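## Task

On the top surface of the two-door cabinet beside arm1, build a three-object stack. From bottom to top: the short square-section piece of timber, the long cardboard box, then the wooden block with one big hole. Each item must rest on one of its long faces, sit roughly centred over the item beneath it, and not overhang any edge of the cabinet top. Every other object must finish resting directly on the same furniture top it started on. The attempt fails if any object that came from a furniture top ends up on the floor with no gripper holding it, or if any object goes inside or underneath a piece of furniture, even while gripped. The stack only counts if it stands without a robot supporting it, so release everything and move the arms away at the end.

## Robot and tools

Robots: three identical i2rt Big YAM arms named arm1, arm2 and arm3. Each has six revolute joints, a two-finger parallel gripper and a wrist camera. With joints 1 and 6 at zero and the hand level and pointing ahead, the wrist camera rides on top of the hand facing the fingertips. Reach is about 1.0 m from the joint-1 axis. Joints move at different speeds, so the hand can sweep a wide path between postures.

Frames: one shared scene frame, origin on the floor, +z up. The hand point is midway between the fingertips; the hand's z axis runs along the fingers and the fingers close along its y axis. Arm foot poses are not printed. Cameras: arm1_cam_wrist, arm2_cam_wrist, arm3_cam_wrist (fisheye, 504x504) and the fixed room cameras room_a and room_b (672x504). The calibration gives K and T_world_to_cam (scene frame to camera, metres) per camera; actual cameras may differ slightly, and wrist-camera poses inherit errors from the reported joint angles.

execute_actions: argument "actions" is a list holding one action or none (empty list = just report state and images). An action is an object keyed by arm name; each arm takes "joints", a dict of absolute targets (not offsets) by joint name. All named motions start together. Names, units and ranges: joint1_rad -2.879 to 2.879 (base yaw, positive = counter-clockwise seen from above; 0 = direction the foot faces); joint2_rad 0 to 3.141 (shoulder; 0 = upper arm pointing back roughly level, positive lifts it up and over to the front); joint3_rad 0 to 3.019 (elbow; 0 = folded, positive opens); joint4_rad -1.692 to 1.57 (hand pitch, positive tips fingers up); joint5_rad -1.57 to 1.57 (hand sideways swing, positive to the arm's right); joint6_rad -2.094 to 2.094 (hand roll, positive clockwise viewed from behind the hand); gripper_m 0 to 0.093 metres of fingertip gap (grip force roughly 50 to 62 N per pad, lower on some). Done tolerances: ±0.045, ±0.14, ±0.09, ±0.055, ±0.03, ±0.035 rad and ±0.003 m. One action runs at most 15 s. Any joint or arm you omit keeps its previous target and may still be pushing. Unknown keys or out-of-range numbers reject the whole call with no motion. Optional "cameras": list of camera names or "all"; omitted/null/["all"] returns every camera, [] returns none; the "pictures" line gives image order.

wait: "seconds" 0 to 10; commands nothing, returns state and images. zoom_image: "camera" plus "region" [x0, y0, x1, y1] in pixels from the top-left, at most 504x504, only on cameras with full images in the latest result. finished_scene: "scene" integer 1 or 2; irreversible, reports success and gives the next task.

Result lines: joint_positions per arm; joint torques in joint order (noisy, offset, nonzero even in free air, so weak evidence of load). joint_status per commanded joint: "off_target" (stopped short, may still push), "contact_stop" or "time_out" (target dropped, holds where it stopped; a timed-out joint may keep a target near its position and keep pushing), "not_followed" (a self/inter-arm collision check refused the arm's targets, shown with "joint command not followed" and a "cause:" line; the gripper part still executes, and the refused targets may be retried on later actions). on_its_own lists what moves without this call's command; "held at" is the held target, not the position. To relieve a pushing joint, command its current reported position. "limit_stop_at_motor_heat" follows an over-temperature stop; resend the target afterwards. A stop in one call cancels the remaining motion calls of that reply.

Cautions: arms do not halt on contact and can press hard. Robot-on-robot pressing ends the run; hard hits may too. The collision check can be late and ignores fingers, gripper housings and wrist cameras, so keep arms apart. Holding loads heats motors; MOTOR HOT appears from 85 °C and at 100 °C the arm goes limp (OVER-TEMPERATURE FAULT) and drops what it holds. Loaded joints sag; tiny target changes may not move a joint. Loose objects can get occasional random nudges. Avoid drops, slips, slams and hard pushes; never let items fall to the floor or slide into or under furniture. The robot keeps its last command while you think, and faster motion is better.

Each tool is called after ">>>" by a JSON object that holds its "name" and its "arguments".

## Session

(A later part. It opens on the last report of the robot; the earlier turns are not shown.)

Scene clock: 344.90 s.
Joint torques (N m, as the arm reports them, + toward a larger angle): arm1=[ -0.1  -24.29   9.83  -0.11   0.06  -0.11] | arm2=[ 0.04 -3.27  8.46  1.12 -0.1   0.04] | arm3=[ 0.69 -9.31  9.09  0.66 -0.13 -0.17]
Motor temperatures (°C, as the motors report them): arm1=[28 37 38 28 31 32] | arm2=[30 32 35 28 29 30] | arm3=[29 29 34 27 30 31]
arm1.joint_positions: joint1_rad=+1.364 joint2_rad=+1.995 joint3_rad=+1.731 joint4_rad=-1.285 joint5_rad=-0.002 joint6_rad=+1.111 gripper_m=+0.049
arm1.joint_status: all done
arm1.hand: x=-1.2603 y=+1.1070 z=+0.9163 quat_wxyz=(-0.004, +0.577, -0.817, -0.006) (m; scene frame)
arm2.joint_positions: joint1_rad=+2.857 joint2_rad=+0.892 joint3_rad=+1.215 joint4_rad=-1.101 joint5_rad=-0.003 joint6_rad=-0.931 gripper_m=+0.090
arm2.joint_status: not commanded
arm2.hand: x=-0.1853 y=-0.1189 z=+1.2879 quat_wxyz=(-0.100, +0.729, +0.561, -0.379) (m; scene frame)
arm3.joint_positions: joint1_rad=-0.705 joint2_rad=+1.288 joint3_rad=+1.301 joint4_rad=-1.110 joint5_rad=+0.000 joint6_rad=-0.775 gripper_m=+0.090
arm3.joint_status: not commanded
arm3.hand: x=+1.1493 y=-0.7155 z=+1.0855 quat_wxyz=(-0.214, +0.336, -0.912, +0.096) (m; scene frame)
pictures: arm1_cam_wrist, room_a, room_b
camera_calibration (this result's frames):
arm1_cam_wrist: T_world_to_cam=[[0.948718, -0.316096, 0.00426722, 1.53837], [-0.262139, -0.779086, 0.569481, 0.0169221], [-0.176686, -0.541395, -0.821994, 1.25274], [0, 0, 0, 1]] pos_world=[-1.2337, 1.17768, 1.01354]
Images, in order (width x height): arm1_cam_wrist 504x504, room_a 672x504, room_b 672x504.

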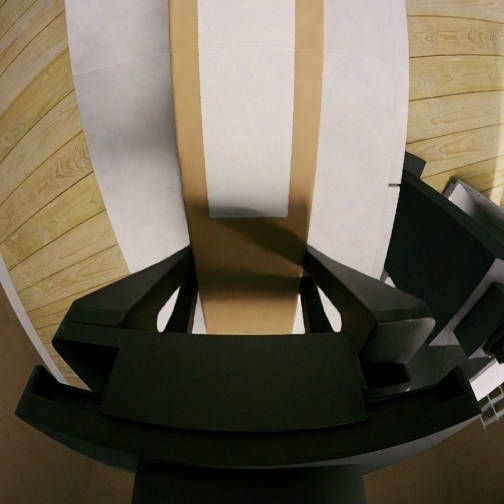

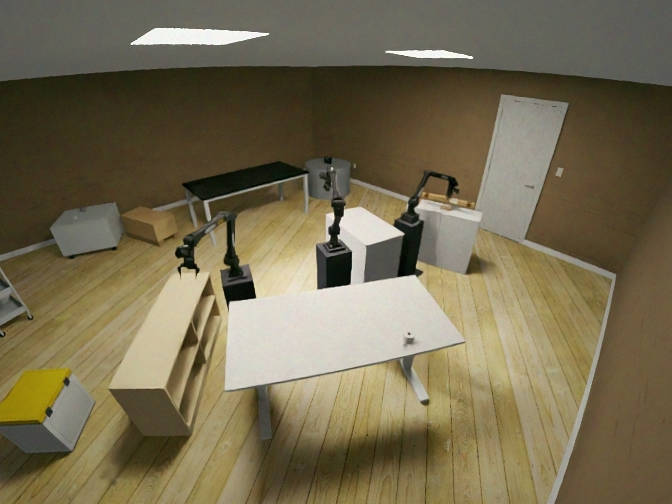

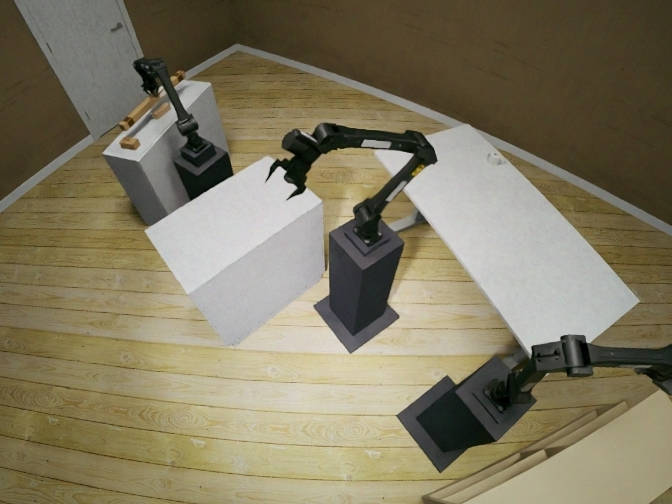

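>>> {"name": "execute_actions", "arguments": {"actions": [{"arm1": {"joints": {"joint2_rad": 1.81, "joint3_rad": 1.495, "joint4_rad": -1.228}}}], "cameras": ["arm1_cam_wrist"]}}

Scene clock: 353.53 s.
Joint torques (N m, as the arm reports them, + toward a larger angle): arm1=[ -0.33 -19.33   9.38   0.42   0.06  -0.11] | arm2=[-0.08 -3.12  8.41  1.11 -0.09  0.06] | arm3=[ 0.87 -9.91  9.13  0.57 -0.14 -0.17]
Motor temperatures (°C, as the motors report them): arm1=[28 37 38 28 31 32] | arm2=[30 32 35 28 29 30] | arm3=[29 29 34 27 30 31]
arm1.joint_positions: joint1_rad=+1.364 joint2_rad=+1.806 joint3_rad=+1.490 joint4_rad=-1.236 joint5_rad=-0.002 joint6_rad=+1.111 gripper_m=+0.049
arm1.joint_status: all done
arm1.hand: x=-1.2118 y=+1.0566 z=+0.9328 quat_wxyz=(-0.005, +0.577, -0.817, -0.004) (m; scene frame)
arm2.joint_positions: joint1_rad=+2.857 joint2_rad=+0.892 joint3_rad=+1.215 joint4_rad=-1.101 joint5_rad=-0.003 joint6_rad=-0.931 gripper_m=+0.090
arm2.joint_status: not commanded
arm2.hand: x=-0.1853 y=-0.1189 z=+1.2879 quat_wxyz=(-0.100, +0.729, +0.561, -0.379) (m; scene frame)
arm3.joint_positions: joint1_rad=-0.705 joint2_rad=+1.288 joint3_rad=+1.301 joint4_rad=-1.110 joint5_rad=+0.000 joint6_rad=-0.775 gripper_m=+0.090
arm3.joint_status: not commanded
arm3.hand: x=+1.1493 y=-0.7155 z=+1.0855 quat_wxyz=(-0.214, +0.336, -0.912, +0.096) (m; scene frame)
pictures: arm1_cam_wrist
camera_calibration (this result's frames):
arm1_cam_wrist: T_world_to_cam=[[0.948683, -0.316127, 0.00798876, 1.47289], [-0.263844, -0.777353, 0.57106, -0.0243949], [-0.174317, -0.543862, -0.82087, 1.25202], [0, 0, 0, 1]] pos_world=[-1.18549, 1.12758, 1.02991]
Images, in order (width x height): arm1_cam_wrist 504x504.

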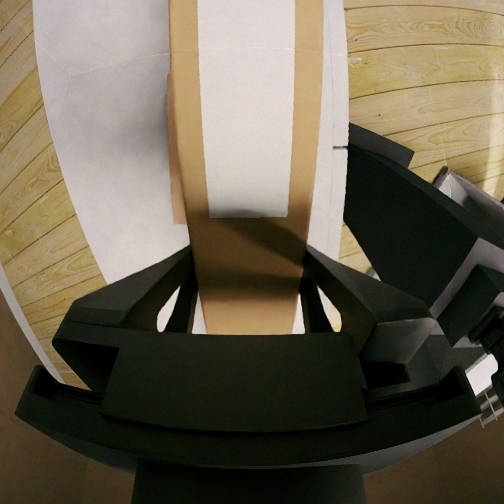

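>>> {"name": "zoom_image", "arguments": {"camera": "arm1_cam_wrist", "region": [120, 40, 260, 250]}}

Region (120, 40, 260, 250) of arm1_cam_wrist's 504x504 image, scaled by 2.400, with more detail than that image has.

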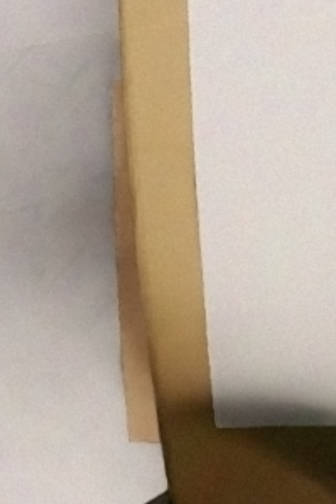

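>>> {"name": "execute_actions", "arguments": {"actions": [{"arm1": {"joints": {"joint1_rad": 1.338, "joint2_rad": 1.957, "joint3_rad": 1.645, "joint4_rad": -1.219}}}], "cameras": []}}

Scene clock: 366.97 s.
Joint torques (N m, as the arm reports them, + toward a larger angle): arm1=[ -0.87 -23.44  12.56   0.13   0.06  -0.11] | arm2=[-0.1  -3.39  8.47  1.14 -0.09  0.03] | arm3=[ 0.88 -9.43  9.08  0.52 -0.07 -0.19]
Motor temperatures (°C, as the motors report them): arm1=[28 36 38 28 31 32] | arm2=[30 32 35 28 29 30] | arm3=[29 29 34 27 30 31]
arm1.joint_positions: joint1_rad=+1.344 joint2_rad=+1.975 joint3_rad=+1.602 joint4_rad=-1.222 joint5_rad=-0.002 joint6_rad=+1.111 gripper_m=+0.049
arm1.joint_status: all done
arm1.hand: x=-1.2298 y=+1.0931 z=+0.8817 quat_wxyz=(-0.008, +0.568, -0.823, +0.016) (m; scene frame)
arm2.joint_positions: joint1_rad=+2.857 joint2_rad=+0.892 joint3_rad=+1.215 joint4_rad=-1.101 joint5_rad=-0.003 joint6_rad=-0.931 gripper_m=+0.090
arm2.joint_status: not commanded
arm2.hand: x=-0.1853 y=-0.1189 z=+1.2879 quat_wxyz=(-0.100, +0.729, +0.561, -0.379) (m; scene frame)
arm3.joint_positions: joint1_rad=-0.705 joint2_rad=+1.288 joint3_rad=+1.301 joint4_rad=-1.110 joint5_rad=+0.000 joint6_rad=-0.775 gripper_m=+0.090
arm3.joint_status: not commanded
arm3.hand: x=+1.1493 y=-0.7155 z=+1.0855 quat_wxyz=(-0.214, +0.336, -0.912, +0.096) (m; scene frame)
pictures: none
No camera images: the call's "cameras" was empty. Leave "cameras" out to get every camera's image.

>>> {"name": "execute_actions", "arguments": {"actions": [{"arm1": {"joints": {"joint2_rad": 2.005, "joint4_rad": -1.15}}}], "cameras": ["arm1_cam_wrist", "room_b"]}}

Scene clock: 372.00 s.
Joint torques (N m, as the arm reports them, + toward a larger angle): arm1=[ -0.37 -22.53  12.47   0.44   0.05  -0.11] | arm2=[-0.25 -3.02  8.49  1.18 -0.1   0.06] | arm3=[ 1.24 -9.29  9.18  0.56 -0.09 -0.19]
Motor temperatures (°C, as the motors report them): arm1=[28 36 39 28 31 32] | arm2=[30 32 35 28 29 30] | arm3=[29 29 34 27 30 31]
arm1.joint_positions: joint1_rad=+1.344 joint2_rad=+2.004 joint3_rad=+1.603 joint4_rad=-1.159 joint5_rad=-0.002 joint6_rad=+1.111 gripper_m=+0.049
arm1.joint_status: all done
arm1.hand: x=-1.2389 y=+1.1032 z=+0.8651 quat_wxyz=(-0.005, +0.568, -0.823, -0.001) (m; scene frame)
arm2.joint_positions: joint1_rad=+2.857 joint2_rad=+0.892 joint3_rad=+1.215 joint4_rad=-1.101 joint5_rad=-0.003 joint6_rad=-0.931 gripper_m=+0.090
arm2.joint_status: not commanded
arm2.hand: x=-0.1853 y=-0.1189 z=+1.2879 quat_wxyz=(-0.100, +0.729, +0.561, -0.379) (m; scene frame)
arm3.joint_positions: joint1_rad=-0.705 joint2_rad=+1.288 joint3_rad=+1.301 joint4_rad=-1.110 joint5_rad=+0.000 joint6_rad=-0.775 gripper_m=+0.090
arm3.joint_status: not commanded
arm3.hand: x=+1.1493 y=-0.7155 z=+1.0855 quat_wxyz=(-0.214, +0.336, -0.912, +0.096) (m; scene frame)
pictures: arm1_cam_wrist, room_b
camera_calibration (this result's frames):
arm1_cam_wrist: T_world_to_cam=[[0.942019, -0.335269, 0.0139523, 1.52158], [-0.282236, -0.769148, 0.573371, 0.00951603], [-0.181502, -0.544064, -0.819177, 1.20685], [0, 0, 0, 1]] pos_world=[-1.21162, 1.17406, 0.961942]
Images, in order (width x height): arm1_cam_wrist 504x504, room_b 672x504.

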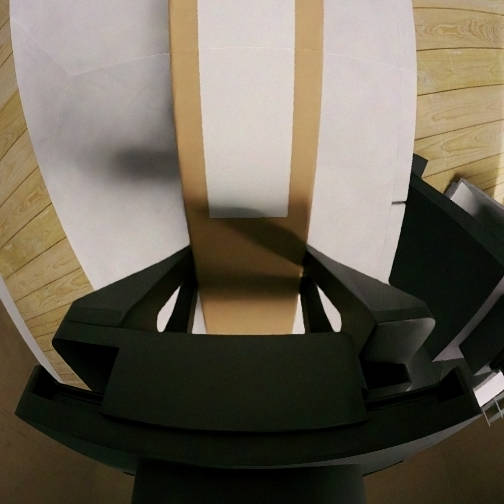

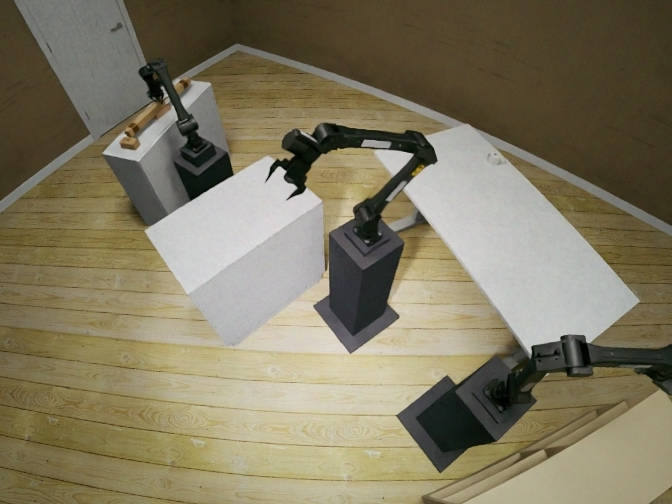

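>>> {"name": "execute_actions", "arguments": {"actions": [{"arm1": {"joints": {"joint3_rad": 1.578, "joint4_rad": -1.125}}}], "cameras": ["room_b"]}}

>>> {"name": "zoom_image", "arguments": {"camera": "room_b", "region": [100, 60, 220, 160]}}

Scene clock: 378.07 s.
Joint torques (N m, as the arm reports them, + toward a larger angle): arm1=[ -0.37 -22.27   7.49   0.39   0.12  -0.12] | arm2=[-0.12 -3.02  8.4   1.06 -0.12  0.07] | arm3=[ 1.19 -9.08  9.22  0.43 -0.1  -0.2 ]
Motor temperatures (°C, as the motors report them): arm1=[28 37 39 28 31 32] | arm2=[30 32 35 28 29 30] | arm3=[29 29 34 27 30 31]
arm1.joint_positions: joint1_rad=+1.344 joint2_rad=+2.000 joint3_rad=+1.588 joint4_rad=-1.132 joint5_rad=-0.004 joint6_rad=+1.111 gripper_m=+0.049
arm1.joint_status: all done
arm1.hand: x=-1.2398 y=+1.1041 z=+0.8624 quat_wxyz=(-0.003, +0.568, -0.823, -0.009) (m; scene frame)
arm2.joint_positions: joint1_rad=+2.857 joint2_rad=+0.892 joint3_rad=+1.215 joint4_rad=-1.101 joint5_rad=-0.003 joint6_rad=-0.931 gripper_m=+0.090
arm2.joint_status: not commanded
arm2.hand: x=-0.1853 y=-0.1189 z=+1.2879 quat_wxyz=(-0.100, +0.729, +0.561, -0.379) (m; scene frame)
arm3.joint_positions: joint1_rad=-0.705 joint2_rad=+1.288 joint3_rad=+1.301 joint4_rad=-1.110 joint5_rad=+0.000 joint6_rad=-0.775 gripper_m=+0.090
arm3.joint_status: not commanded
arm3.hand: x=+1.1493 y=-0.7155 z=+1.0855 quat_wxyz=(-0.214, +0.336, -0.912, +0.096) (m; scene frame)
pictures: room_b
Images, in order (width x height): room_b 672x504.

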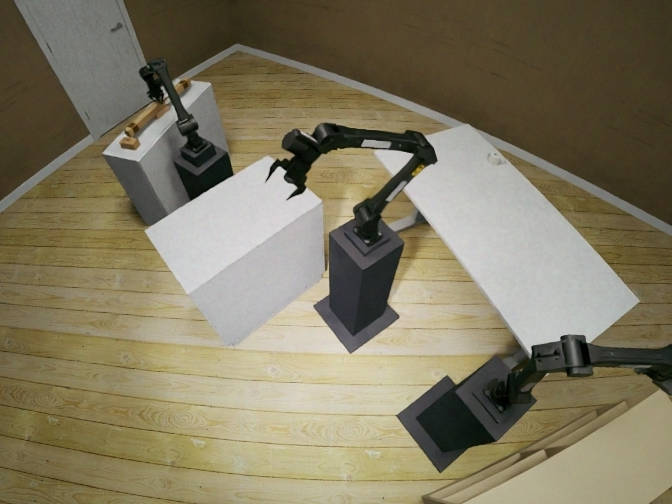

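Region (100, 60, 220, 160) of room_b's 672x504 image, scaled by 4.200, with more detail than that image has.

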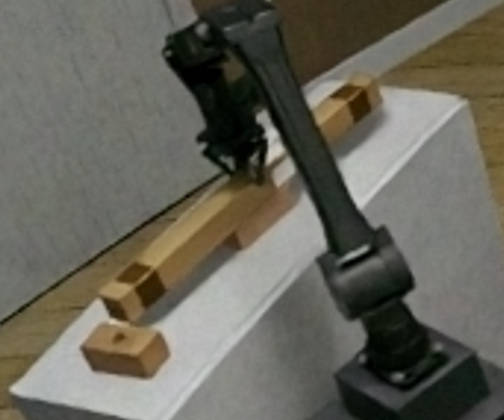

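>>> {"name": "execute_actions", "arguments": {"actions": [{"arm1": {"joints": {"joint3_rad": 1.64, "joint4_rad": -1.185}}}], "cameras": []}}

>>> {"name": "execute_actions", "arguments": {"actions": [{"arm1": {"joints": {"joint3_rad": 1.58}}}], "cameras": []}}

Scene clock: 383.60 s.
Joint torques (N m, as the arm reports them, + toward a larger angle): arm1=[ -0.33 -22.14  12.74  -0.29   0.08  -0.11] | arm2=[-0.38 -2.9   8.43  1.06 -0.09  0.03] | arm3=[ 0.77 -9.24  9.12  0.44 -0.08 -0.16]
Motor temperatures (°C, as the motors report them): arm1=[28 37 38 28 31 32] | arm2=[30 32 35 28 29 30] | arm3=[29 29 34 27 30 31]
arm1.joint_positions: joint1_rad=+1.344 joint2_rad=+2.000 joint3_rad=+1.594 joint4_rad=-1.177 joint5_rad=-0.002 joint6_rad=+1.111 gripper_m=+0.049
arm1.joint_status: all done
arm1.hand: x=-1.2334 y=+1.0975 z=+0.8643 quat_wxyz=(-0.007, +0.568, -0.823, +0.011) (m; scene frame)
arm2.joint_positions: joint1_rad=+2.857 joint2_rad=+0.892 joint3_rad=+1.215 joint4_rad=-1.101 joint5_rad=-0.003 joint6_rad=-0.931 gripper_m=+0.090
arm2.joint_status: not commanded
arm2.hand: x=-0.1853 y=-0.1189 z=+1.2879 quat_wxyz=(-0.100, +0.729, +0.561, -0.379) (m; scene frame)
arm3.joint_positions: joint1_rad=-0.705 joint2_rad=+1.288 joint3_rad=+1.301 joint4_rad=-1.110 joint5_rad=+0.000 joint6_rad=-0.775 gripper_m=+0.090
arm3.joint_status: not commanded
arm3.hand: x=+1.1493 y=-0.7155 z=+1.0855 quat_wxyz=(-0.214, +0.336, -0.912, +0.096) (m; scene frame)
pictures: none
No camera images: the call's "cameras" was empty. Leave "cameras" out to get every camera's image.

Scene clock: 384.17 s.
Joint torques (N m, as the arm reports them, + toward a larger angle): arm1=[ -0.49 -22.12   7.78  -0.31   0.06  -0.11] | arm2=[-0.21 -2.7   8.47  1.1  -0.09  0.08] | arm3=[ 0.7  -9.72  9.14  0.58 -0.13 -0.17]
Motor temperatures (°C, as the motors report them): arm1=[28 37 38 28 31 32] | arm2=[30 32 35 28 29 30] | arm3=[29 29 34 27 30 31]
arm1.joint_positions: joint1_rad=+1.344 joint2_rad=+2.000 joint3_rad=+1.588 joint4_rad=-1.177 joint5_rad=-0.002 joint6_rad=+1.111 gripper_m=+0.049
arm1.joint_status: all done
arm1.hand: x=-1.2318 y=+1.0959 z=+0.8624 quat_wxyz=(-0.007, +0.568, -0.823, +0.013) (m; scene frame)
arm2.joint_positions: joint1_rad=+2.857 joint2_rad=+0.892 joint3_rad=+1.215 joint4_rad=-1.101 joint5_rad=-0.003 joint6_rad=-0.931 gripper_m=+0.090
arm2.joint_status: not commanded
arm2.hand: x=-0.1853 y=-0.1189 z=+1.2879 quat_wxyz=(-0.100, +0.729, +0.561, -0.379) (m; scene frame)
arm3.joint_positions: joint1_rad=-0.705 joint2_rad=+1.288 joint3_rad=+1.301 joint4_rad=-1.110 joint5_rad=+0.000 joint6_rad=-0.775 gripper_m=+0.090
arm3.joint_status: not commanded
arm3.hand: x=+1.1493 y=-0.7155 z=+1.0855 quat_wxyz=(-0.214, +0.336, -0.912, +0.096) (m; scene frame)
pictures: none
No camera images: the call's "cameras" was empty. Leave "cameras" out to get every camera's image.

>>> {"name": "execute_actions", "arguments": {"actions": [{"arm1": {"joints": {"gripper_m": 0.09, "joint3_rad": 1.605}}}], "cameras": []}}

>>> {"name": "execute_actions", "arguments": {"actions": [{"arm1": {"joints": {"joint2_rad": 1.88, "joint3_rad": 1.68, "joint4_rad": -1.33}}}], "cameras": ["arm1_cam_wrist", "room_b"]}}

Scene clock: 387.53 s.
Joint torques (N m, as the arm reports them, + toward a larger angle): arm1=[ -0.31 -21.69   9.93  -0.28   0.06  -0.11] | arm2=[-0.3  -3.55  8.42  1.15 -0.11  0.05] | arm3=[ 0.82 -8.88  9.18  0.51 -0.13 -0.17]
Motor temperatures (°C, as the motors report them): arm1=[28 37 38 28 31 32] | arm2=[30 31 35 28 29 30] | arm3=[29 29 34 27 30 31]
arm1.joint_positions: joint1_rad=+1.344 joint2_rad=+2.000 joint3_rad=+1.588 joint4_rad=-1.178 joint5_rad=-0.002 joint6_rad=+1.111 gripper_m=+0.090
arm1.joint_status: all done
arm1.hand: x=-1.2317 y=+1.0958 z=+0.8622 quat_wxyz=(-0.008, +0.568, -0.823, +0.014) (m; scene frame)
arm2.joint_positions: joint1_rad=+2.857 joint2_rad=+0.892 joint3_rad=+1.215 joint4_rad=-1.101 joint5_rad=-0.003 joint6_rad=-0.931 gripper_m=+0.090
arm2.joint_status: not commanded
arm2.hand: x=-0.1853 y=-0.1189 z=+1.2879 quat_wxyz=(-0.100, +0.729, +0.561, -0.379) (m; scene frame)
arm3.joint_positions: joint1_rad=-0.705 joint2_rad=+1.288 joint3_rad=+1.301 joint4_rad=-1.110 joint5_rad=+0.000 joint6_rad=-0.775 gripper_m=+0.090
arm3.joint_status: not commanded
arm3.hand: x=+1.1493 y=-0.7155 z=+1.0855 quat_wxyz=(-0.214, +0.336, -0.912, +0.096) (m; scene frame)
pictures: none
No camera images: the call's "cameras" was empty. Leave "cameras" out to get every camera's image.

Scene clock: 388.73 s.
Joint torques (N m, as the arm reports them, + toward a larger angle): arm1=[ -0.31 -20.75  11.63  -0.2    0.06  -0.12] | arm2=[-0.36 -3.17  8.41  1.19 -0.07  0.06] | arm3=[ 0.83 -9.16  9.06  0.5  -0.11 -0.18]
Motor temperatures (°C, as the motors report them): arm1=[28 37 38 28 31 32] | arm2=[30 31 35 28 29 30] | arm3=[29 29 34 27 30 31]
arm1.joint_positions: joint1_rad=+1.344 joint2_rad=+1.872 joint3_rad=+1.653 joint4_rad=-1.323 joint5_rad=-0.002 joint6_rad=+1.111 gripper_m=+0.090
arm1.joint_status: all done
arm1.hand: x=-1.2281 y=+1.0902 z=+0.9579 quat_wxyz=(-0.004, +0.568, -0.823, -0.010) (m; scene frame)
arm2.joint_positions: joint1_rad=+2.857 joint2_rad=+0.892 joint3_rad=+1.215 joint4_rad=-1.101 joint5_rad=-0.003 joint6_rad=-0.931 gripper_m=+0.090
arm2.joint_status: not commanded
arm2.hand: x=-0.1853 y=-0.1189 z=+1.2879 quat_wxyz=(-0.100, +0.729, +0.561, -0.379) (m; scene frame)
arm3.joint_positions: joint1_rad=-0.705 joint2_rad=+1.288 joint3_rad=+1.301 joint4_rad=-1.110 joint5_rad=+0.000 joint6_rad=-0.775 gripper_m=+0.090
arm3.joint_status: not commanded
arm3.hand: x=+1.1493 y=-0.7155 z=+1.0855 quat_wxyz=(-0.214, +0.336, -0.912, +0.096) (m; scene frame)
pictures: arm1_cam_wrist, room_b
camera_calibration (this result's frames):
arm1_cam_wrist: T_world_to_cam=[[0.94204, -0.335494, -0.00195103, 1.5212], [-0.275399, -0.776595, 0.566618, -0.0277367], [-0.191612, -0.533239, -0.823979, 1.25818], [0, 0, 0, 1]] pos_world=[-1.19959, 1.15972, 1.0554]
Images, in order (width x height): arm1_cam_wrist 504x504, room_b 672x504.

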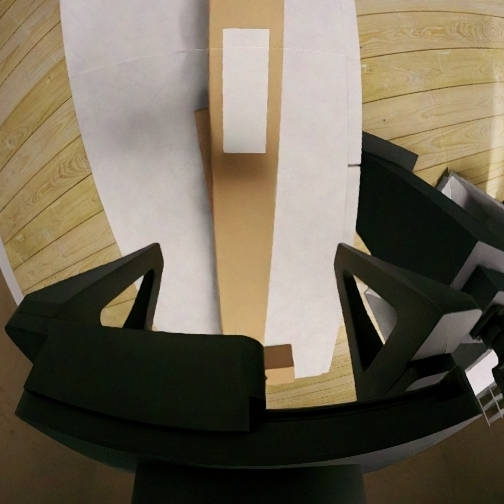

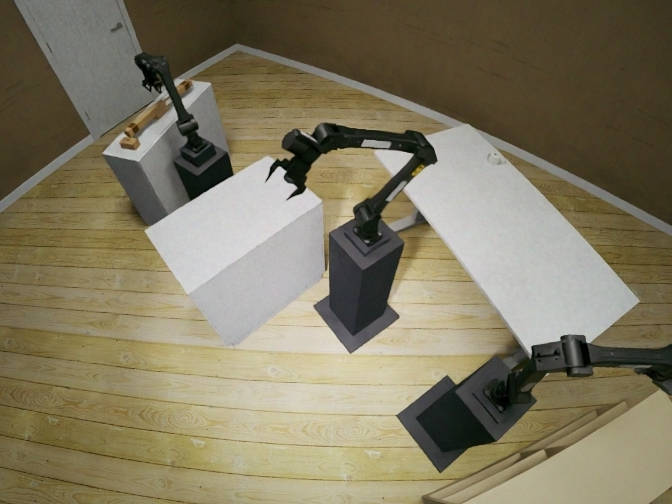

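>>> {"name": "execute_actions", "arguments": {"actions": [{"arm1": {"joints": {"joint2_rad": 2.036, "joint3_rad": 1.565, "joint4_rad": -1.068}}}], "cameras": ["arm1_cam_wrist"]}}

Scene clock: 401.03 s.
Joint torques (N m, as the arm reports them, + toward a larger angle): arm1=[ -0.34 -23.41   9.58   0.38   0.03  -0.11] | arm2=[-0.2  -2.98  8.57  0.99 -0.08  0.03] | arm3=[ 0.48 -8.99  9.21  0.5  -0.13 -0.2 ]
Motor temperatures (°C, as the motors report them): arm1=[28 36 39 28 31 32] | arm2=[30 31 35 28 29 30] | arm3=[29 29 34 27 30 31]
arm1.joint_positions: joint1_rad=+1.343 joint2_rad=+2.044 joint3_rad=+1.549 joint4_rad=-1.076 joint5_rad=-0.001 joint6_rad=+1.111 gripper_m=+0.090
arm1.joint_status: all done
arm1.hand: x=-1.2339 y=+1.0995 z=+0.8241 quat_wxyz=(-0.007, +0.568, -0.823, +0.004) (m; scene frame)
arm2.joint_positions: joint1_rad=+2.857 joint2_rad=+0.892 joint3_rad=+1.215 joint4_rad=-1.101 joint5_rad=-0.003 joint6_rad=-0.931 gripper_m=+0.090
arm2.joint_status: not commanded
arm2.hand: x=-0.1853 y=-0.1189 z=+1.2879 quat_wxyz=(-0.100, +0.729, +0.561, -0.379) (m; scene frame)
arm3.joint_positions: joint1_rad=-0.705 joint2_rad=+1.288 joint3_rad=+1.301 joint4_rad=-1.110 joint5_rad=+0.000 joint6_rad=-0.775 gripper_m=+0.090
arm3.joint_status: not commanded
arm3.hand: x=+1.1493 y=-0.7155 z=+1.0855 quat_wxyz=(-0.214, +0.336, -0.912, +0.096) (m; scene frame)
pictures: arm1_cam_wrist
camera_calibration (this result's frames):
arm1_cam_wrist: T_world_to_cam=[[0.941699, -0.335615, 0.0237738, 1.50811], [-0.287131, -0.764805, 0.57674, 0.0179569], [-0.17538, -0.549942, -0.816582, 1.18404], [0, 0, 0, 1]] pos_world=[-1.20738, 1.17103, 0.920651]
Images, in order (width x height): arm1_cam_wrist 504x504.

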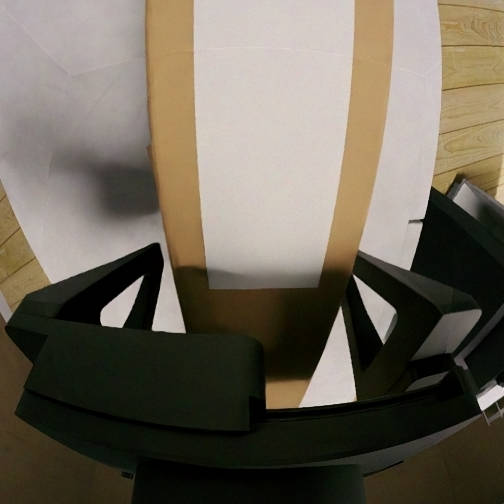

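>>> {"name": "execute_actions", "arguments": {"actions": [{"arm1": {"joints": {"gripper_m": 0.04}}}], "cameras": []}}

>>> {"name": "execute_actions", "arguments": {"actions": [{"arm1": {"joints": {"gripper_m": 0.09}}}], "cameras": []}}

>>> {"name": "execute_actions", "arguments": {"actions": [{"arm1": {"joints": {"joint2_rad": 1.88, "joint3_rad": 1.68, "joint4_rad": -1.33}}}], "cameras": ["arm1_cam_wrist", "room_b"]}}

Scene clock: 405.50 s.
Joint torques (N m, as the arm reports them, + toward a larger angle): arm1=[ -0.38 -23.56   9.58   0.32   0.02  -0.1 ] | arm2=[-0.02 -2.85  8.48  1.1  -0.05  0.05] | arm3=[ 0.28 -9.34  9.17  0.56 -0.11 -0.19]
Motor temperatures (°C, as the motors report them): arm1=[28 37 39 28 31 32] | arm2=[30 31 35 28 29 30] | arm3=[29 29 35 27 30 31]
arm1.joint_positions: joint1_rad=+1.343 joint2_rad=+2.044 joint3_rad=+1.549 joint4_rad=-1.074 joint5_rad=+0.000 joint6_rad=+1.110 gripper_m=+0.049
arm1.joint_status: gripper_m off_target (ended at +0.049, target +0.040)
arm1.hand: x=-1.2343 y=+1.0999 z=+0.8241 quat_wxyz=(-0.007, +0.568, -0.823, +0.003) (m; scene frame)
arm2.joint_positions: joint1_rad=+2.857 joint2_rad=+0.892 joint3_rad=+1.215 joint4_rad=-1.101 joint5_rad=-0.003 joint6_rad=-0.931 gripper_m=+0.090
arm2.joint_status: not commanded
arm2.hand: x=-0.1853 y=-0.1189 z=+1.2879 quat_wxyz=(-0.100, +0.729, +0.561, -0.379) (m; scene frame)
arm3.joint_positions: joint1_rad=-0.705 joint2_rad=+1.288 joint3_rad=+1.301 joint4_rad=-1.110 joint5_rad=+0.000 joint6_rad=-0.775 gripper_m=+0.090
arm3.joint_status: not commanded
arm3.hand: x=+1.1493 y=-0.7155 z=+1.0855 quat_wxyz=(-0.214, +0.336, -0.912, +0.096) (m; scene frame)
pictures: none
No camera images: the call's "cameras" was empty. Leave "cameras" out to get every camera's image.

Scene clock: 406.10 s.
Joint torques (N m, as the arm reports them, + toward a larger angle): arm1=[ -0.26 -23.5    9.58   0.32   0.02  -0.1 ] | arm2=[ 0.26 -3.25  8.53  1.1  -0.08  0.05] | arm3=[ 0.24 -8.81  9.13  0.65 -0.13 -0.21]
Motor temperatures (°C, as the motors report them): arm1=[28 37 39 28 31 32] | arm2=[30 31 35 28 29 30] | arm3=[29 29 35 27 30 31]
arm1.joint_positions: joint1_rad=+1.343 joint2_rad=+2.044 joint3_rad=+1.549 joint4_rad=-1.074 joint5_rad=+0.000 joint6_rad=+1.110 gripper_m=+0.090
arm1.joint_status: all done
arm1.hand: x=-1.2343 y=+1.0999 z=+0.8241 quat_wxyz=(-0.007, +0.568, -0.823, +0.003) (m; scene frame)
arm2.joint_positions: joint1_rad=+2.857 joint2_rad=+0.892 joint3_rad=+1.215 joint4_rad=-1.101 joint5_rad=-0.003 joint6_rad=-0.931 gripper_m=+0.090
arm2.joint_status: not commanded
arm2.hand: x=-0.1853 y=-0.1189 z=+1.2879 quat_wxyz=(-0.100, +0.729, +0.561, -0.379) (m; scene frame)
arm3.joint_positions: joint1_rad=-0.705 joint2_rad=+1.288 joint3_rad=+1.301 joint4_rad=-1.110 joint5_rad=+0.000 joint6_rad=-0.775 gripper_m=+0.090
arm3.joint_status: not commanded
arm3.hand: x=+1.1493 y=-0.7155 z=+1.0855 quat_wxyz=(-0.214, +0.336, -0.912, +0.096) (m; scene frame)
pictures: none
No camera images: the call's "cameras" was empty. Leave "cameras" out to get every camera's image.

Scene clock: 407.40 s.
Joint torques (N m, as the arm reports them, + toward a larger angle): arm1=[ -0.32 -21.51  11.1   -0.2    0.02  -0.11] | arm2=[-0.26 -2.73  8.38  1.02 -0.08  0.06] | arm3=[ 0.63 -9.24  9.13  0.5  -0.09 -0.18]
Motor temperatures (°C, as the motors report them): arm1=[28 37 39 28 31 32] | arm2=[30 31 35 28 29 30] | arm3=[29 29 35 27 30 31]
arm1.joint_positions: joint1_rad=+1.343 joint2_rad=+1.879 joint3_rad=+1.659 joint4_rad=-1.323 joint5_rad=+0.000 joint6_rad=+1.110 gripper_m=+0.090
arm1.joint_status: all done
arm1.hand: x=-1.2293 y=+1.0921 z=+0.9561 quat_wxyz=(-0.005, +0.568, -0.823, -0.010) (m; scene frame)
arm2.joint_positions: joint1_rad=+2.857 joint2_rad=+0.892 joint3_rad=+1.215 joint4_rad=-1.101 joint5_rad=-0.003 joint6_rad=-0.931 gripper_m=+0.090
arm2.joint_status: not commanded
arm2.hand: x=-0.1853 y=-0.1189 z=+1.2879 quat_wxyz=(-0.100, +0.729, +0.561, -0.379) (m; scene frame)
arm3.joint_positions: joint1_rad=-0.705 joint2_rad=+1.288 joint3_rad=+1.301 joint4_rad=-1.110 joint5_rad=+0.000 joint6_rad=-0.775 gripper_m=+0.090
arm3.joint_status: not commanded
arm3.hand: x=+1.1493 y=-0.7155 z=+1.0855 quat_wxyz=(-0.214, +0.336, -0.912, +0.096) (m; scene frame)
pictures: arm1_cam_wrist, room_b
camera_calibration (this result's frames):
arm1_cam_wrist: T_world_to_cam=[[0.94216, -0.335163, -0.000734009, 1.52166], [-0.275904, -0.776821, 0.566061, -0.0253522], [-0.190293, -0.533118, -0.824363, 1.25936], [0, 0, 0, 1]] pos_world=[-1.20099, 1.1617, 1.05364]
Images, in order (width x height): arm1_cam_wrist 504x504, room_b 672x504.

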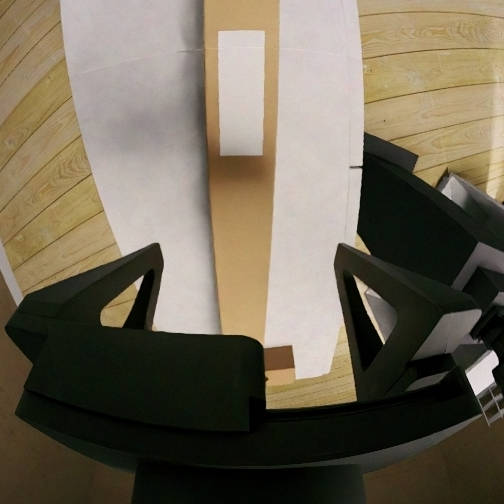

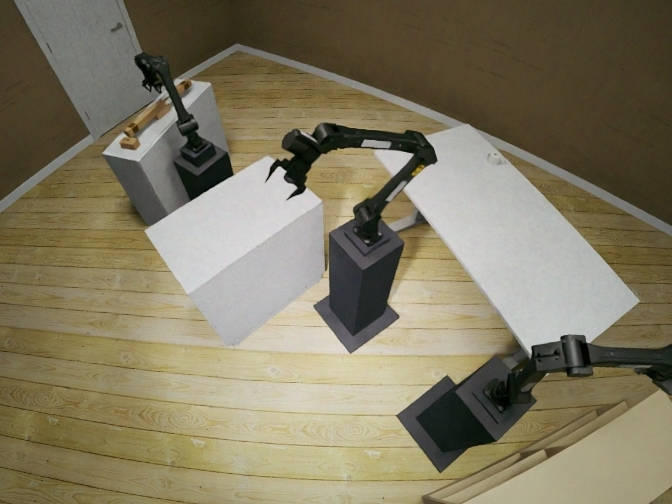

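>>> {"name": "execute_actions", "arguments": {"actions": [{"arm1": {"joints": {"joint1_rad": 2.012, "joint2_rad": 1.68, "joint3_rad": 1.25, "joint4_rad": -1.121, "joint6_rad": 0.045, "gripper_m": 0.08}}}], "cameras": ["arm1_cam_wrist"]}}

Scene clock: 421.77 s.
Joint torques (N m, as the arm reports them, + toward a larger angle): arm1=[ -0.43 -18.43   9.34   0.31   0.    -0.14] | arm2=[-0.39 -3.26  8.53  1.04 -0.08  0.04] | arm3=[ 0.93 -9.39  9.19  0.72 -0.12 -0.18]
Motor temperatures (°C, as the motors report them): arm1=[28 37 39 28 31 32] | arm2=[30 31 35 28 29 30] | arm3=[29 29 35 27 30 31]
arm1.joint_positions: joint1_rad=+2.022 joint2_rad=+1.687 joint3_rad=+1.239 joint4_rad=-1.126 joint5_rad=-0.002 joint6_rad=+0.059 gripper_m=+0.080
arm1.joint_status: all done
arm1.hand: x=-1.3050 y=+0.7347 z=+0.9004 quat_wxyz=(+0.000, +0.995, -0.102, +0.010) (m; scene frame)
arm2.joint_positions: joint1_rad=+2.857 joint2_rad=+0.892 joint3_rad=+1.215 joint4_rad=-1.101 joint5_rad=-0.003 joint6_rad=-0.931 gripper_m=+0.090
arm2.joint_status: not commanded
arm2.hand: x=-0.1853 y=-0.1189 z=+1.2879 quat_wxyz=(-0.100, +0.729, +0.561, -0.379) (m; scene frame)
arm3.joint_positions: joint1_rad=-0.705 joint2_rad=+1.288 joint3_rad=+1.301 joint4_rad=-1.110 joint5_rad=+0.000 joint6_rad=-0.775 gripper_m=+0.090
arm3.joint_status: not commanded
arm3.hand: x=+1.1493 y=-0.7155 z=+1.0855 quat_wxyz=(-0.214, +0.336, -0.912, +0.096) (m; scene frame)
pictures: arm1_cam_wrist
camera_calibration (this result's frames):
arm1_cam_wrist: T_world_to_cam=[[0.182232, 0.983189, 0.0114807, -0.498132], [0.787305, -0.1529, 0.597304, 0.608584], [0.589018, -0.0998091, -0.801933, 1.68687], [0, 0, 0, 1]] pos_world=[-1.38196, 0.751175, 0.994966]
Images, in order (width x height): arm1_cam_wrist 504x504.

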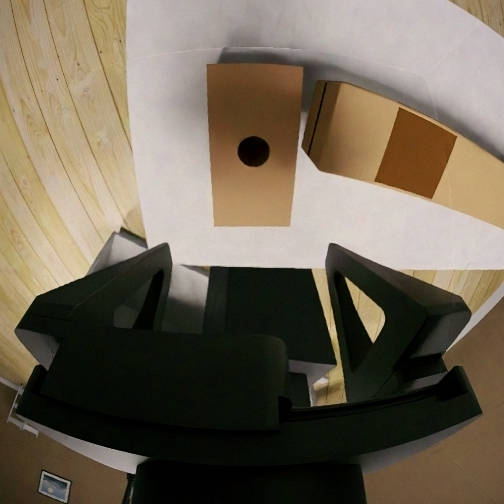

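>>> {"name": "execute_actions", "arguments": {"actions": [{"arm1": {"joints": {"joint2_rad": 1.808, "joint3_rad": 1.146, "joint4_rad": -0.878}}}], "cameras": ["arm1_cam_wrist"]}}

Scene clock: 437.87 s.
Joint torques (N m, as the arm reports them, + toward a larger angle): arm1=[ -0.39 -18.84   8.37   0.5    0.    -0.14] | arm2=[ 0.25 -3.32  8.52  1.1  -0.1   0.05] | arm3=[ 1.46 -8.79  9.13  0.49 -0.12 -0.2 ]
Motor temperatures (°C, as the motors report them): arm1=[28 36 38 28 31 32] | arm2=[30 31 35 28 29 30] | arm3=[29 29 35 27 30 31]
arm1.joint_positions: joint1_rad=+2.022 joint2_rad=+1.821 joint3_rad=+1.132 joint4_rad=-0.887 joint5_rad=-0.002 joint6_rad=+0.059 gripper_m=+0.080
arm1.joint_status: all done
arm1.hand: x=-1.3015 y=+0.7345 z=+0.8047 quat_wxyz=(+0.000, +0.995, -0.101, +0.011) (m; scene frame)
arm2.joint_positions: joint1_rad=+2.857 joint2_rad=+0.892 joint3_rad=+1.215 joint4_rad=-1.101 joint5_rad=-0.003 joint6_rad=-0.931 gripper_m=+0.090
arm2.joint_status: not commanded
arm2.hand: x=-0.1853 y=-0.1189 z=+1.2879 quat_wxyz=(-0.100, +0.729, +0.561, -0.379) (m; scene frame)
arm3.joint_positions: joint1_rad=-0.705 joint2_rad=+1.288 joint3_rad=+1.301 joint4_rad=-1.110 joint5_rad=+0.000 joint6_rad=-0.775 gripper_m=+0.090
arm3.joint_status: not commanded
arm3.hand: x=+1.1493 y=-0.7155 z=+1.0855 quat_wxyz=(-0.214, +0.336, -0.912, +0.096) (m; scene frame)
pictures: arm1_cam_wrist
camera_calibration (this result's frames):
arm1_cam_wrist: T_world_to_cam=[[0.181835, 0.983261, 0.0115759, -0.498129], [0.785781, -0.152372, 0.599442, 0.658911], [0.591172, -0.0999036, -0.800334, 1.60964], [0, 0, 0, 1]] pos_world=[-1.37876, 0.751, 0.899041]
Images, in order (width x height): arm1_cam_wrist 504x504.

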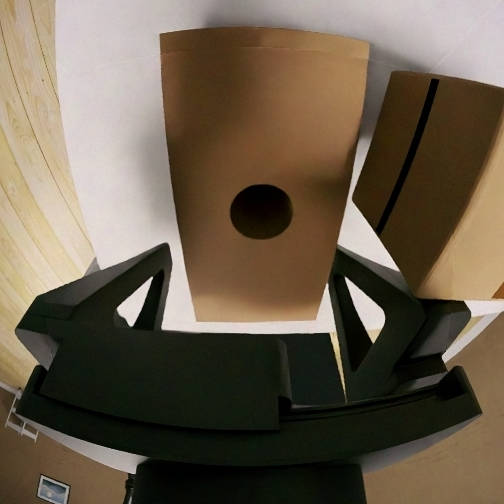

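>>> {"name": "execute_actions", "arguments": {"actions": [], "cameras": ["room_a", "room_b"]}}

>>> {"name": "zoom_image", "arguments": {"camera": "room_b", "region": [100, 60, 220, 160]}}

>>> {"name": "zoom_image", "arguments": {"camera": "room_a", "region": [400, 170, 500, 240]}}

Scene clock: 441.40 s.
Joint torques (N m, as the arm reports them, + toward a larger angle): arm1=[ -0.39 -19.26   8.44   0.46   0.    -0.14] | arm2=[ 0.28 -3.76  8.52  1.1  -0.08  0.04] | arm3=[ 0.72 -9.51  9.27  0.52 -0.1  -0.23]
Motor temperatures (°C, as the motors report them): arm1=[28 36 38 28 31 32] | arm2=[30 31 35 28 29 30] | arm3=[29 29 35 27 30 31]
arm1.joint_positions: joint1_rad=+2.022 joint2_rad=+1.821 joint3_rad=+1.132 joint4_rad=-0.887 joint5_rad=-0.002 joint6_rad=+0.059 gripper_m=+0.080
arm1.joint_status: all done
arm1.hand: x=-1.3015 y=+0.7345 z=+0.8047 quat_wxyz=(+0.000, +0.995, -0.101, +0.011) (m; scene frame)
arm2.joint_positions: joint1_rad=+2.857 joint2_rad=+0.892 joint3_rad=+1.215 joint4_rad=-1.101 joint5_rad=-0.003 joint6_rad=-0.931 gripper_m=+0.090
arm2.joint_status: not commanded
arm2.hand: x=-0.1853 y=-0.1189 z=+1.2879 quat_wxyz=(-0.100, +0.729, +0.561, -0.379) (m; scene frame)
arm3.joint_positions: joint1_rad=-0.705 joint2_rad=+1.288 joint3_rad=+1.301 joint4_rad=-1.110 joint5_rad=+0.000 joint6_rad=-0.775 gripper_m=+0.090
arm3.joint_status: not commanded
arm3.hand: x=+1.1493 y=-0.7155 z=+1.0855 quat_wxyz=(-0.214, +0.336, -0.912, +0.096) (m; scene frame)
pictures: room_a, room_b
Images, in order (width x height): room_a 672x504, room_b 672x504.

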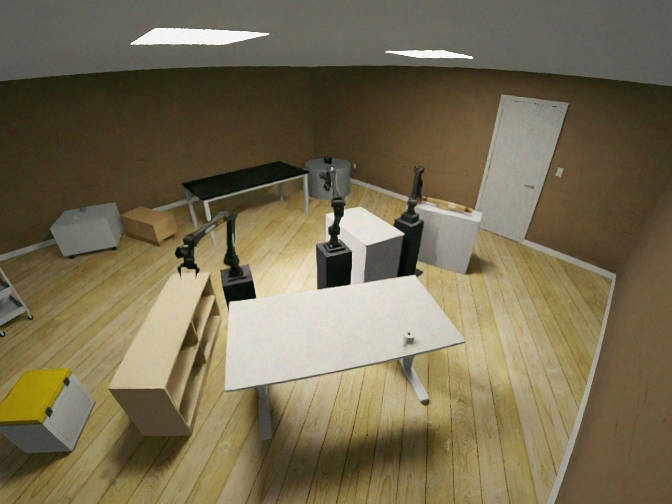

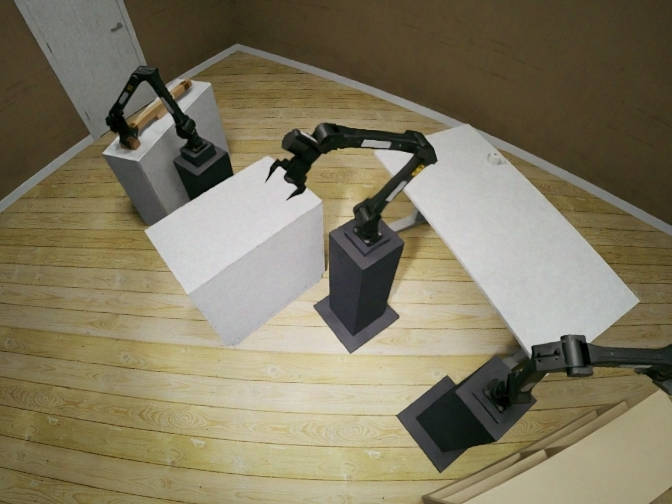

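Region (100, 60, 220, 160) of room_b's 672x504 image, scaled by 4.200, with more detail than that image has.

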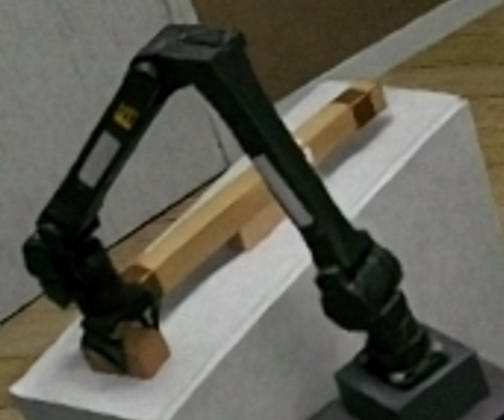

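Region (400, 170, 500, 240) of room_a's 672x504 image, scaled by 5.040, with more detail than that image has; it fills the top 353 rows of this view, and the rest is white.

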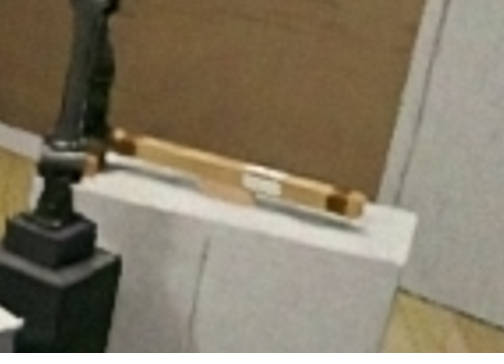

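>>> {"name": "execute_actions", "arguments": {"actions": [{"arm1": {"joints": {"gripper_m": 0.04}}}], "cameras": []}}

>>> {"name": "execute_actions", "arguments": {"actions": [{"arm1": {"joints": {"joint2_rad": 1.63, "joint3_rad": 1.345, "joint4_rad": -1.249}}}], "cameras": []}}

>>> {"name": "execute_actions", "arguments": {"actions": [{"arm1": {"joints": {"joint1_rad": 1.397, "joint2_rad": 1.878, "joint3_rad": 1.675, "joint4_rad": -1.315, "joint6_rad": 1.177}}}], "cameras": ["arm1_cam_wrist"]}}

Scene clock: 452.77 s.
Joint torques (N m, as the arm reports them, + toward a larger angle): arm1=[ -0.36 -19.24   8.42   0.44  -0.05  -0.13] | arm2=[ 0.   -3.16  8.62  1.06 -0.09  0.05] | arm3=[ 0.98 -8.83  9.09  0.46 -0.11 -0.19]
Motor temperatures (°C, as the motors report them): arm1=[28 36 38 28 31 32] | arm2=[30 31 35 28 29 30] | arm3=[29 29 35 27 30 31]
arm1.joint_positions: joint1_rad=+2.021 joint2_rad=+1.821 joint3_rad=+1.132 joint4_rad=-0.887 joint5_rad=+0.000 joint6_rad=+0.058 gripper_m=+0.060
arm1.joint_status: gripper_m off_target (ended at +0.060, target +0.040)
arm1.hand: x=-1.3016 y=+0.7351 z=+0.8047 quat_wxyz=(-0.001, +0.995, -0.101, +0.011) (m; scene frame)
arm2.joint_positions: joint1_rad=+2.857 joint2_rad=+0.892 joint3_rad=+1.215 joint4_rad=-1.101 joint5_rad=-0.003 joint6_rad=-0.931 gripper_m=+0.090
arm2.joint_status: not commanded
arm2.hand: x=-0.1853 y=-0.1189 z=+1.2879 quat_wxyz=(-0.100, +0.729, +0.561, -0.379) (m; scene frame)
arm3.joint_positions: joint1_rad=-0.705 joint2_rad=+1.288 joint3_rad=+1.301 joint4_rad=-1.110 joint5_rad=+0.000 joint6_rad=-0.775 gripper_m=+0.090
arm3.joint_status: not commanded
arm3.hand: x=+1.1493 y=-0.7155 z=+1.0855 quat_wxyz=(-0.214, +0.336, -0.912, +0.096) (m; scene frame)
pictures: none
No camera images: the call's "cameras" was empty. Leave "cameras" out to get every camera's image.

Scene clock: 454.07 s.
Joint torques (N m, as the arm reports them, + toward a larger angle): arm1=[ -0.34 -18.13  10.94  -0.23  -0.05  -0.13] | arm2=[-0.15 -2.66  8.56  1.15 -0.09  0.04] | arm3=[ 0.5  -8.97  9.17  0.55 -0.1  -0.17]
Motor temperatures (°C, as the motors report them): arm1=[28 36 38 28 31 32] | arm2=[30 31 35 28 29 30] | arm3=[29 29 35 27 30 31]
arm1.joint_positions: joint1_rad=+2.021 joint2_rad=+1.647 joint3_rad=+1.322 joint4_rad=-1.243 joint5_rad=+0.000 joint6_rad=+0.058 gripper_m=+0.060
arm1.joint_status: all done
arm1.hand: x=-1.3101 y=+0.7359 z=+0.9480 quat_wxyz=(-0.001, +0.995, -0.101, +0.007) (m; scene frame)
arm2.joint_positions: joint1_rad=+2.857 joint2_rad=+0.892 joint3_rad=+1.215 joint4_rad=-1.101 joint5_rad=-0.003 joint6_rad=-0.931 gripper_m=+0.090
arm2.joint_status: not commanded
arm2.hand: x=-0.1853 y=-0.1189 z=+1.2879 quat_wxyz=(-0.100, +0.729, +0.561, -0.379) (m; scene frame)
arm3.joint_positions: joint1_rad=-0.705 joint2_rad=+1.288 joint3_rad=+1.301 joint4_rad=-1.110 joint5_rad=+0.000 joint6_rad=-0.775 gripper_m=+0.090
arm3.joint_status: not commanded
arm3.hand: x=+1.1493 y=-0.7155 z=+1.0855 quat_wxyz=(-0.214, +0.336, -0.912, +0.096) (m; scene frame)
pictures: none
No camera images: the call's "cameras" was empty. Leave "cameras" out to get every camera's image.

Scene clock: 456.00 s.
Joint torques (N m, as the arm reports them, + toward a larger angle): arm1=[ -0.32 -24.95  13.4   -0.21   0.09   0.16] | arm2=[-0.18 -3.42  8.42  1.12 -0.07  0.05] | arm3=[ 0.53 -9.13  9.14  0.44 -0.11 -0.22]
Motor temperatures (°C, as the motors report them): arm1=[28 36 39 28 31 32] | arm2=[30 31 35 28 29 30] | arm3=[29 29 35 27 30 31]
arm1.joint_positions: joint1_rad=+1.406 joint2_rad=+1.917 joint3_rad=+1.625 joint4_rad=-1.310 joint5_rad=-0.003 joint6_rad=+1.162 gripper_m=+0.060
arm1.joint_status: all done
arm1.hand: x=-1.2486 y=+1.0600 z=+0.9224 quat_wxyz=(-0.009, +0.573, -0.820, +0.020) (m; scene frame)
arm2.joint_positions: joint1_rad=+2.857 joint2_rad=+0.892 joint3_rad=+1.215 joint4_rad=-1.101 joint5_rad=-0.003 joint6_rad=-0.931 gripper_m=+0.090
arm2.joint_status: not commanded
arm2.hand: x=-0.1853 y=-0.1189 z=+1.2879 quat_wxyz=(-0.100, +0.729, +0.561, -0.379) (m; scene frame)
arm3.joint_positions: joint1_rad=-0.705 joint2_rad=+1.288 joint3_rad=+1.301 joint4_rad=-1.110 joint5_rad=+0.000 joint6_rad=-0.775 gripper_m=+0.090
arm3.joint_status: not commanded
arm3.hand: x=+1.1493 y=-0.7155 z=+1.0855 quat_wxyz=(-0.214, +0.336, -0.912, +0.096) (m; scene frame)
pictures: arm1_cam_wrist
camera_calibration (this result's frames):
arm1_cam_wrist: T_world_to_cam=[[0.944518, -0.324341, 0.051855, 1.47197], [-0.291315, -0.754272, 0.588395, -0.100246], [-0.151728, -0.570856, -0.806909, 1.28279], [0, 0, 0, 1]] pos_world=[-1.22487, 1.1341, 1.01775]
Images, in order (width x height): arm1_cam_wrist 504x504.

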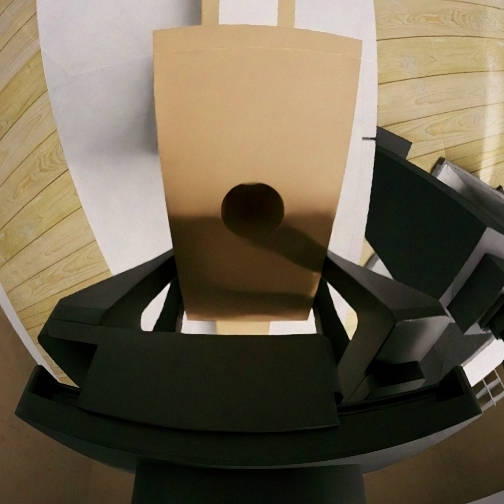

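>>> {"name": "execute_actions", "arguments": {"actions": [{"arm1": {"joints": {"joint3_rad": 1.572, "joint4_rad": -1.2}}}], "cameras": ["arm1_cam_wrist"]}}

Scene clock: 460.07 s.
Joint torques (N m, as the arm reports them, + toward a larger angle): arm1=[ -0.66 -23.76   9.79   0.48   0.14   0.12] | arm2=[-0.2  -2.79  8.58  1.07 -0.12  0.05] | arm3=[ 1.13 -9.59  9.07  0.5  -0.11 -0.24]
Motor temperatures (°C, as the motors report them): arm1=[28 37 39 28 31 32] | arm2=[30 31 35 28 29 30] | arm3=[29 29 35 27 30 31]
arm1.joint_positions: joint1_rad=+1.406 joint2_rad=+1.906 joint3_rad=+1.561 joint4_rad=-1.209 joint5_rad=-0.004 joint6_rad=+1.164 gripper_m=+0.060
arm1.joint_status: all done
arm1.hand: x=-1.2495 y=+1.0612 z=+0.9050 quat_wxyz=(-0.003, +0.572, -0.820, -0.003) (m; scene frame)
arm2.joint_positions: joint1_rad=+2.857 joint2_rad=+0.892 joint3_rad=+1.215 joint4_rad=-1.101 joint5_rad=-0.003 joint6_rad=-0.931 gripper_m=+0.090
arm2.joint_status: not commanded
arm2.hand: x=-0.1853 y=-0.1189 z=+1.2879 quat_wxyz=(-0.100, +0.729, +0.561, -0.379) (m; scene frame)
arm3.joint_positions: joint1_rad=-0.705 joint2_rad=+1.288 joint3_rad=+1.301 joint4_rad=-1.110 joint5_rad=+0.000 joint6_rad=-0.775 gripper_m=+0.090
arm3.joint_status: not commanded
arm3.hand: x=+1.1493 y=-0.7155 z=+1.0855 quat_wxyz=(-0.214, +0.336, -0.912, +0.096) (m; scene frame)
pictures: arm1_cam_wrist
camera_calibration (this result's frames):
arm1_cam_wrist: T_world_to_cam=[[0.944885, -0.327304, 0.00801554, 1.51736], [-0.272394, -0.772314, 0.573875, -0.0334762], [-0.181641, -0.54443, -0.818903, 1.21473], [0, 0, 0, 1]] pos_world=[-1.22221, 1.13212, 1.0018]
Images, in order (width x height): arm1_cam_wrist 504x504.

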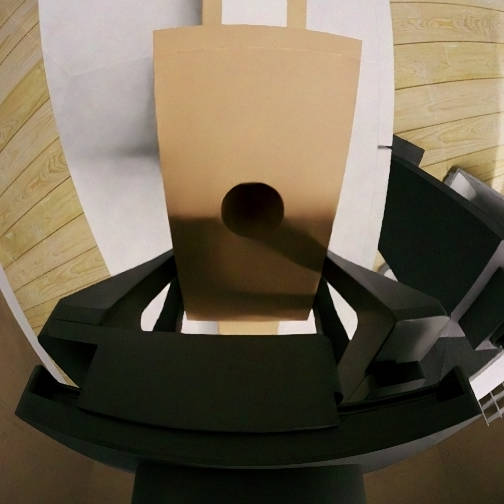

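>>> {"name": "execute_actions", "arguments": {"actions": [{"arm1": {"joints": {"joint2_rad": 1.91}}}], "cameras": []}}

>>> {"name": "execute_actions", "arguments": {"actions": [{"arm1": {"joints": {"gripper_m": 0.09, "joint2_rad": 1.895}}}], "cameras": ["arm1_cam_wrist"]}}

Scene clock: 463.10 s.
Joint torques (N m, as the arm reports them, + toward a larger angle): arm1=[ -0.51 -21.14   9.77   0.48   0.12   0.12] | arm2=[-0.21 -3.34  8.45  1.08 -0.1   0.05] | arm3=[ 0.43 -9.18  9.06  0.48 -0.13 -0.21]
Motor temperatures (°C, as the motors report them): arm1=[28 37 39 28 31 32] | arm2=[30 31 35 28 29 30] | arm3=[29 29 35 27 30 31]
arm1.joint_positions: joint1_rad=+1.406 joint2_rad=+1.907 joint3_rad=+1.561 joint4_rad=-1.209 joint5_rad=-0.004 joint6_rad=+1.164 gripper_m=+0.060
arm1.joint_status: all done
arm1.hand: x=-1.2494 y=+1.0612 z=+0.9043 quat_wxyz=(-0.004, +0.572, -0.820, -0.003) (m; scene frame)
arm2.joint_positions: joint1_rad=+2.857 joint2_rad=+0.892 joint3_rad=+1.215 joint4_rad=-1.101 joint5_rad=-0.003 joint6_rad=-0.931 gripper_m=+0.090
arm2.joint_status: not commanded
arm2.hand: x=-0.1853 y=-0.1189 z=+1.2879 quat_wxyz=(-0.100, +0.729, +0.561, -0.379) (m; scene frame)
arm3.joint_positions: joint1_rad=-0.705 joint2_rad=+1.288 joint3_rad=+1.301 joint4_rad=-1.110 joint5_rad=+0.000 joint6_rad=-0.775 gripper_m=+0.090
arm3.joint_status: not commanded
arm3.hand: x=+1.1493 y=-0.7155 z=+1.0855 quat_wxyz=(-0.214, +0.336, -0.912, +0.096) (m; scene frame)
pictures: none
No camera images: the call's "cameras" was empty. Leave "cameras" out to get every camera's image.

Scene clock: 463.70 s.
Joint torques (N m, as the arm reports them, + toward a larger angle): arm1=[ -0.86 -22.35  10.02   0.45   0.07   0.12] | arm2=[-0.04 -3.18  8.56  1.03 -0.1   0.04] | arm3=[ 0.97 -9.26  9.11  0.6  -0.13 -0.2 ]
Motor temperatures (°C, as the motors report them): arm1=[28 37 39 28 31 32] | arm2=[30 31 35 28 29 30] | arm3=[29 29 35 27 30 31]
arm1.joint_positions: joint1_rad=+1.406 joint2_rad=+1.907 joint3_rad=+1.561 joint4_rad=-1.209 joint5_rad=-0.002 joint6_rad=+1.164 gripper_m=+0.090
arm1.joint_status: all done
arm1.hand: x=-1.2492 y=+1.0614 z=+0.9044 quat_wxyz=(-0.004, +0.572, -0.820, -0.003) (m; scene frame)
arm2.joint_positions: joint1_rad=+2.857 joint2_rad=+0.892 joint3_rad=+1.215 joint4_rad=-1.101 joint5_rad=-0.003 joint6_rad=-0.931 gripper_m=+0.090
arm2.joint_status: not commanded
arm2.hand: x=-0.1853 y=-0.1189 z=+1.2879 quat_wxyz=(-0.100, +0.729, +0.561, -0.379) (m; scene frame)
arm3.joint_positions: joint1_rad=-0.705 joint2_rad=+1.288 joint3_rad=+1.301 joint4_rad=-1.110 joint5_rad=+0.000 joint6_rad=-0.775 gripper_m=+0.090
arm3.joint_status: not commanded
arm3.hand: x=+1.1493 y=-0.7155 z=+1.0855 quat_wxyz=(-0.214, +0.336, -0.912, +0.096) (m; scene frame)
pictures: arm1_cam_wrist
camera_calibration (this result's frames):
arm1_cam_wrist: T_world_to_cam=[[0.944863, -0.327329, 0.0094992, 1.51593], [-0.273479, -0.7728, 0.572704, -0.0326309], [-0.180122, -0.543724, -0.819707, 1.21628], [0, 0, 0, 1]] pos_world=[-1.22219, 1.13231, 1.00128]
Images, in order (width x height): arm1_cam_wrist 504x504.

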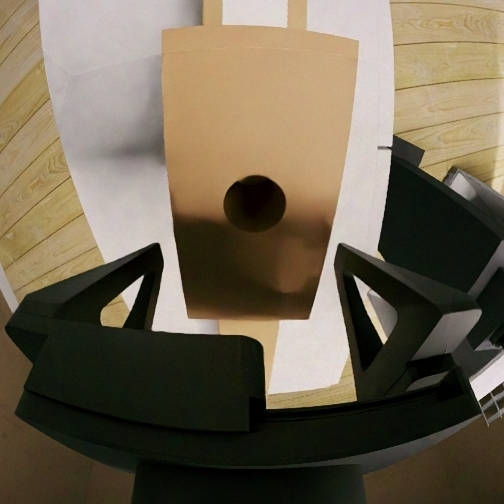

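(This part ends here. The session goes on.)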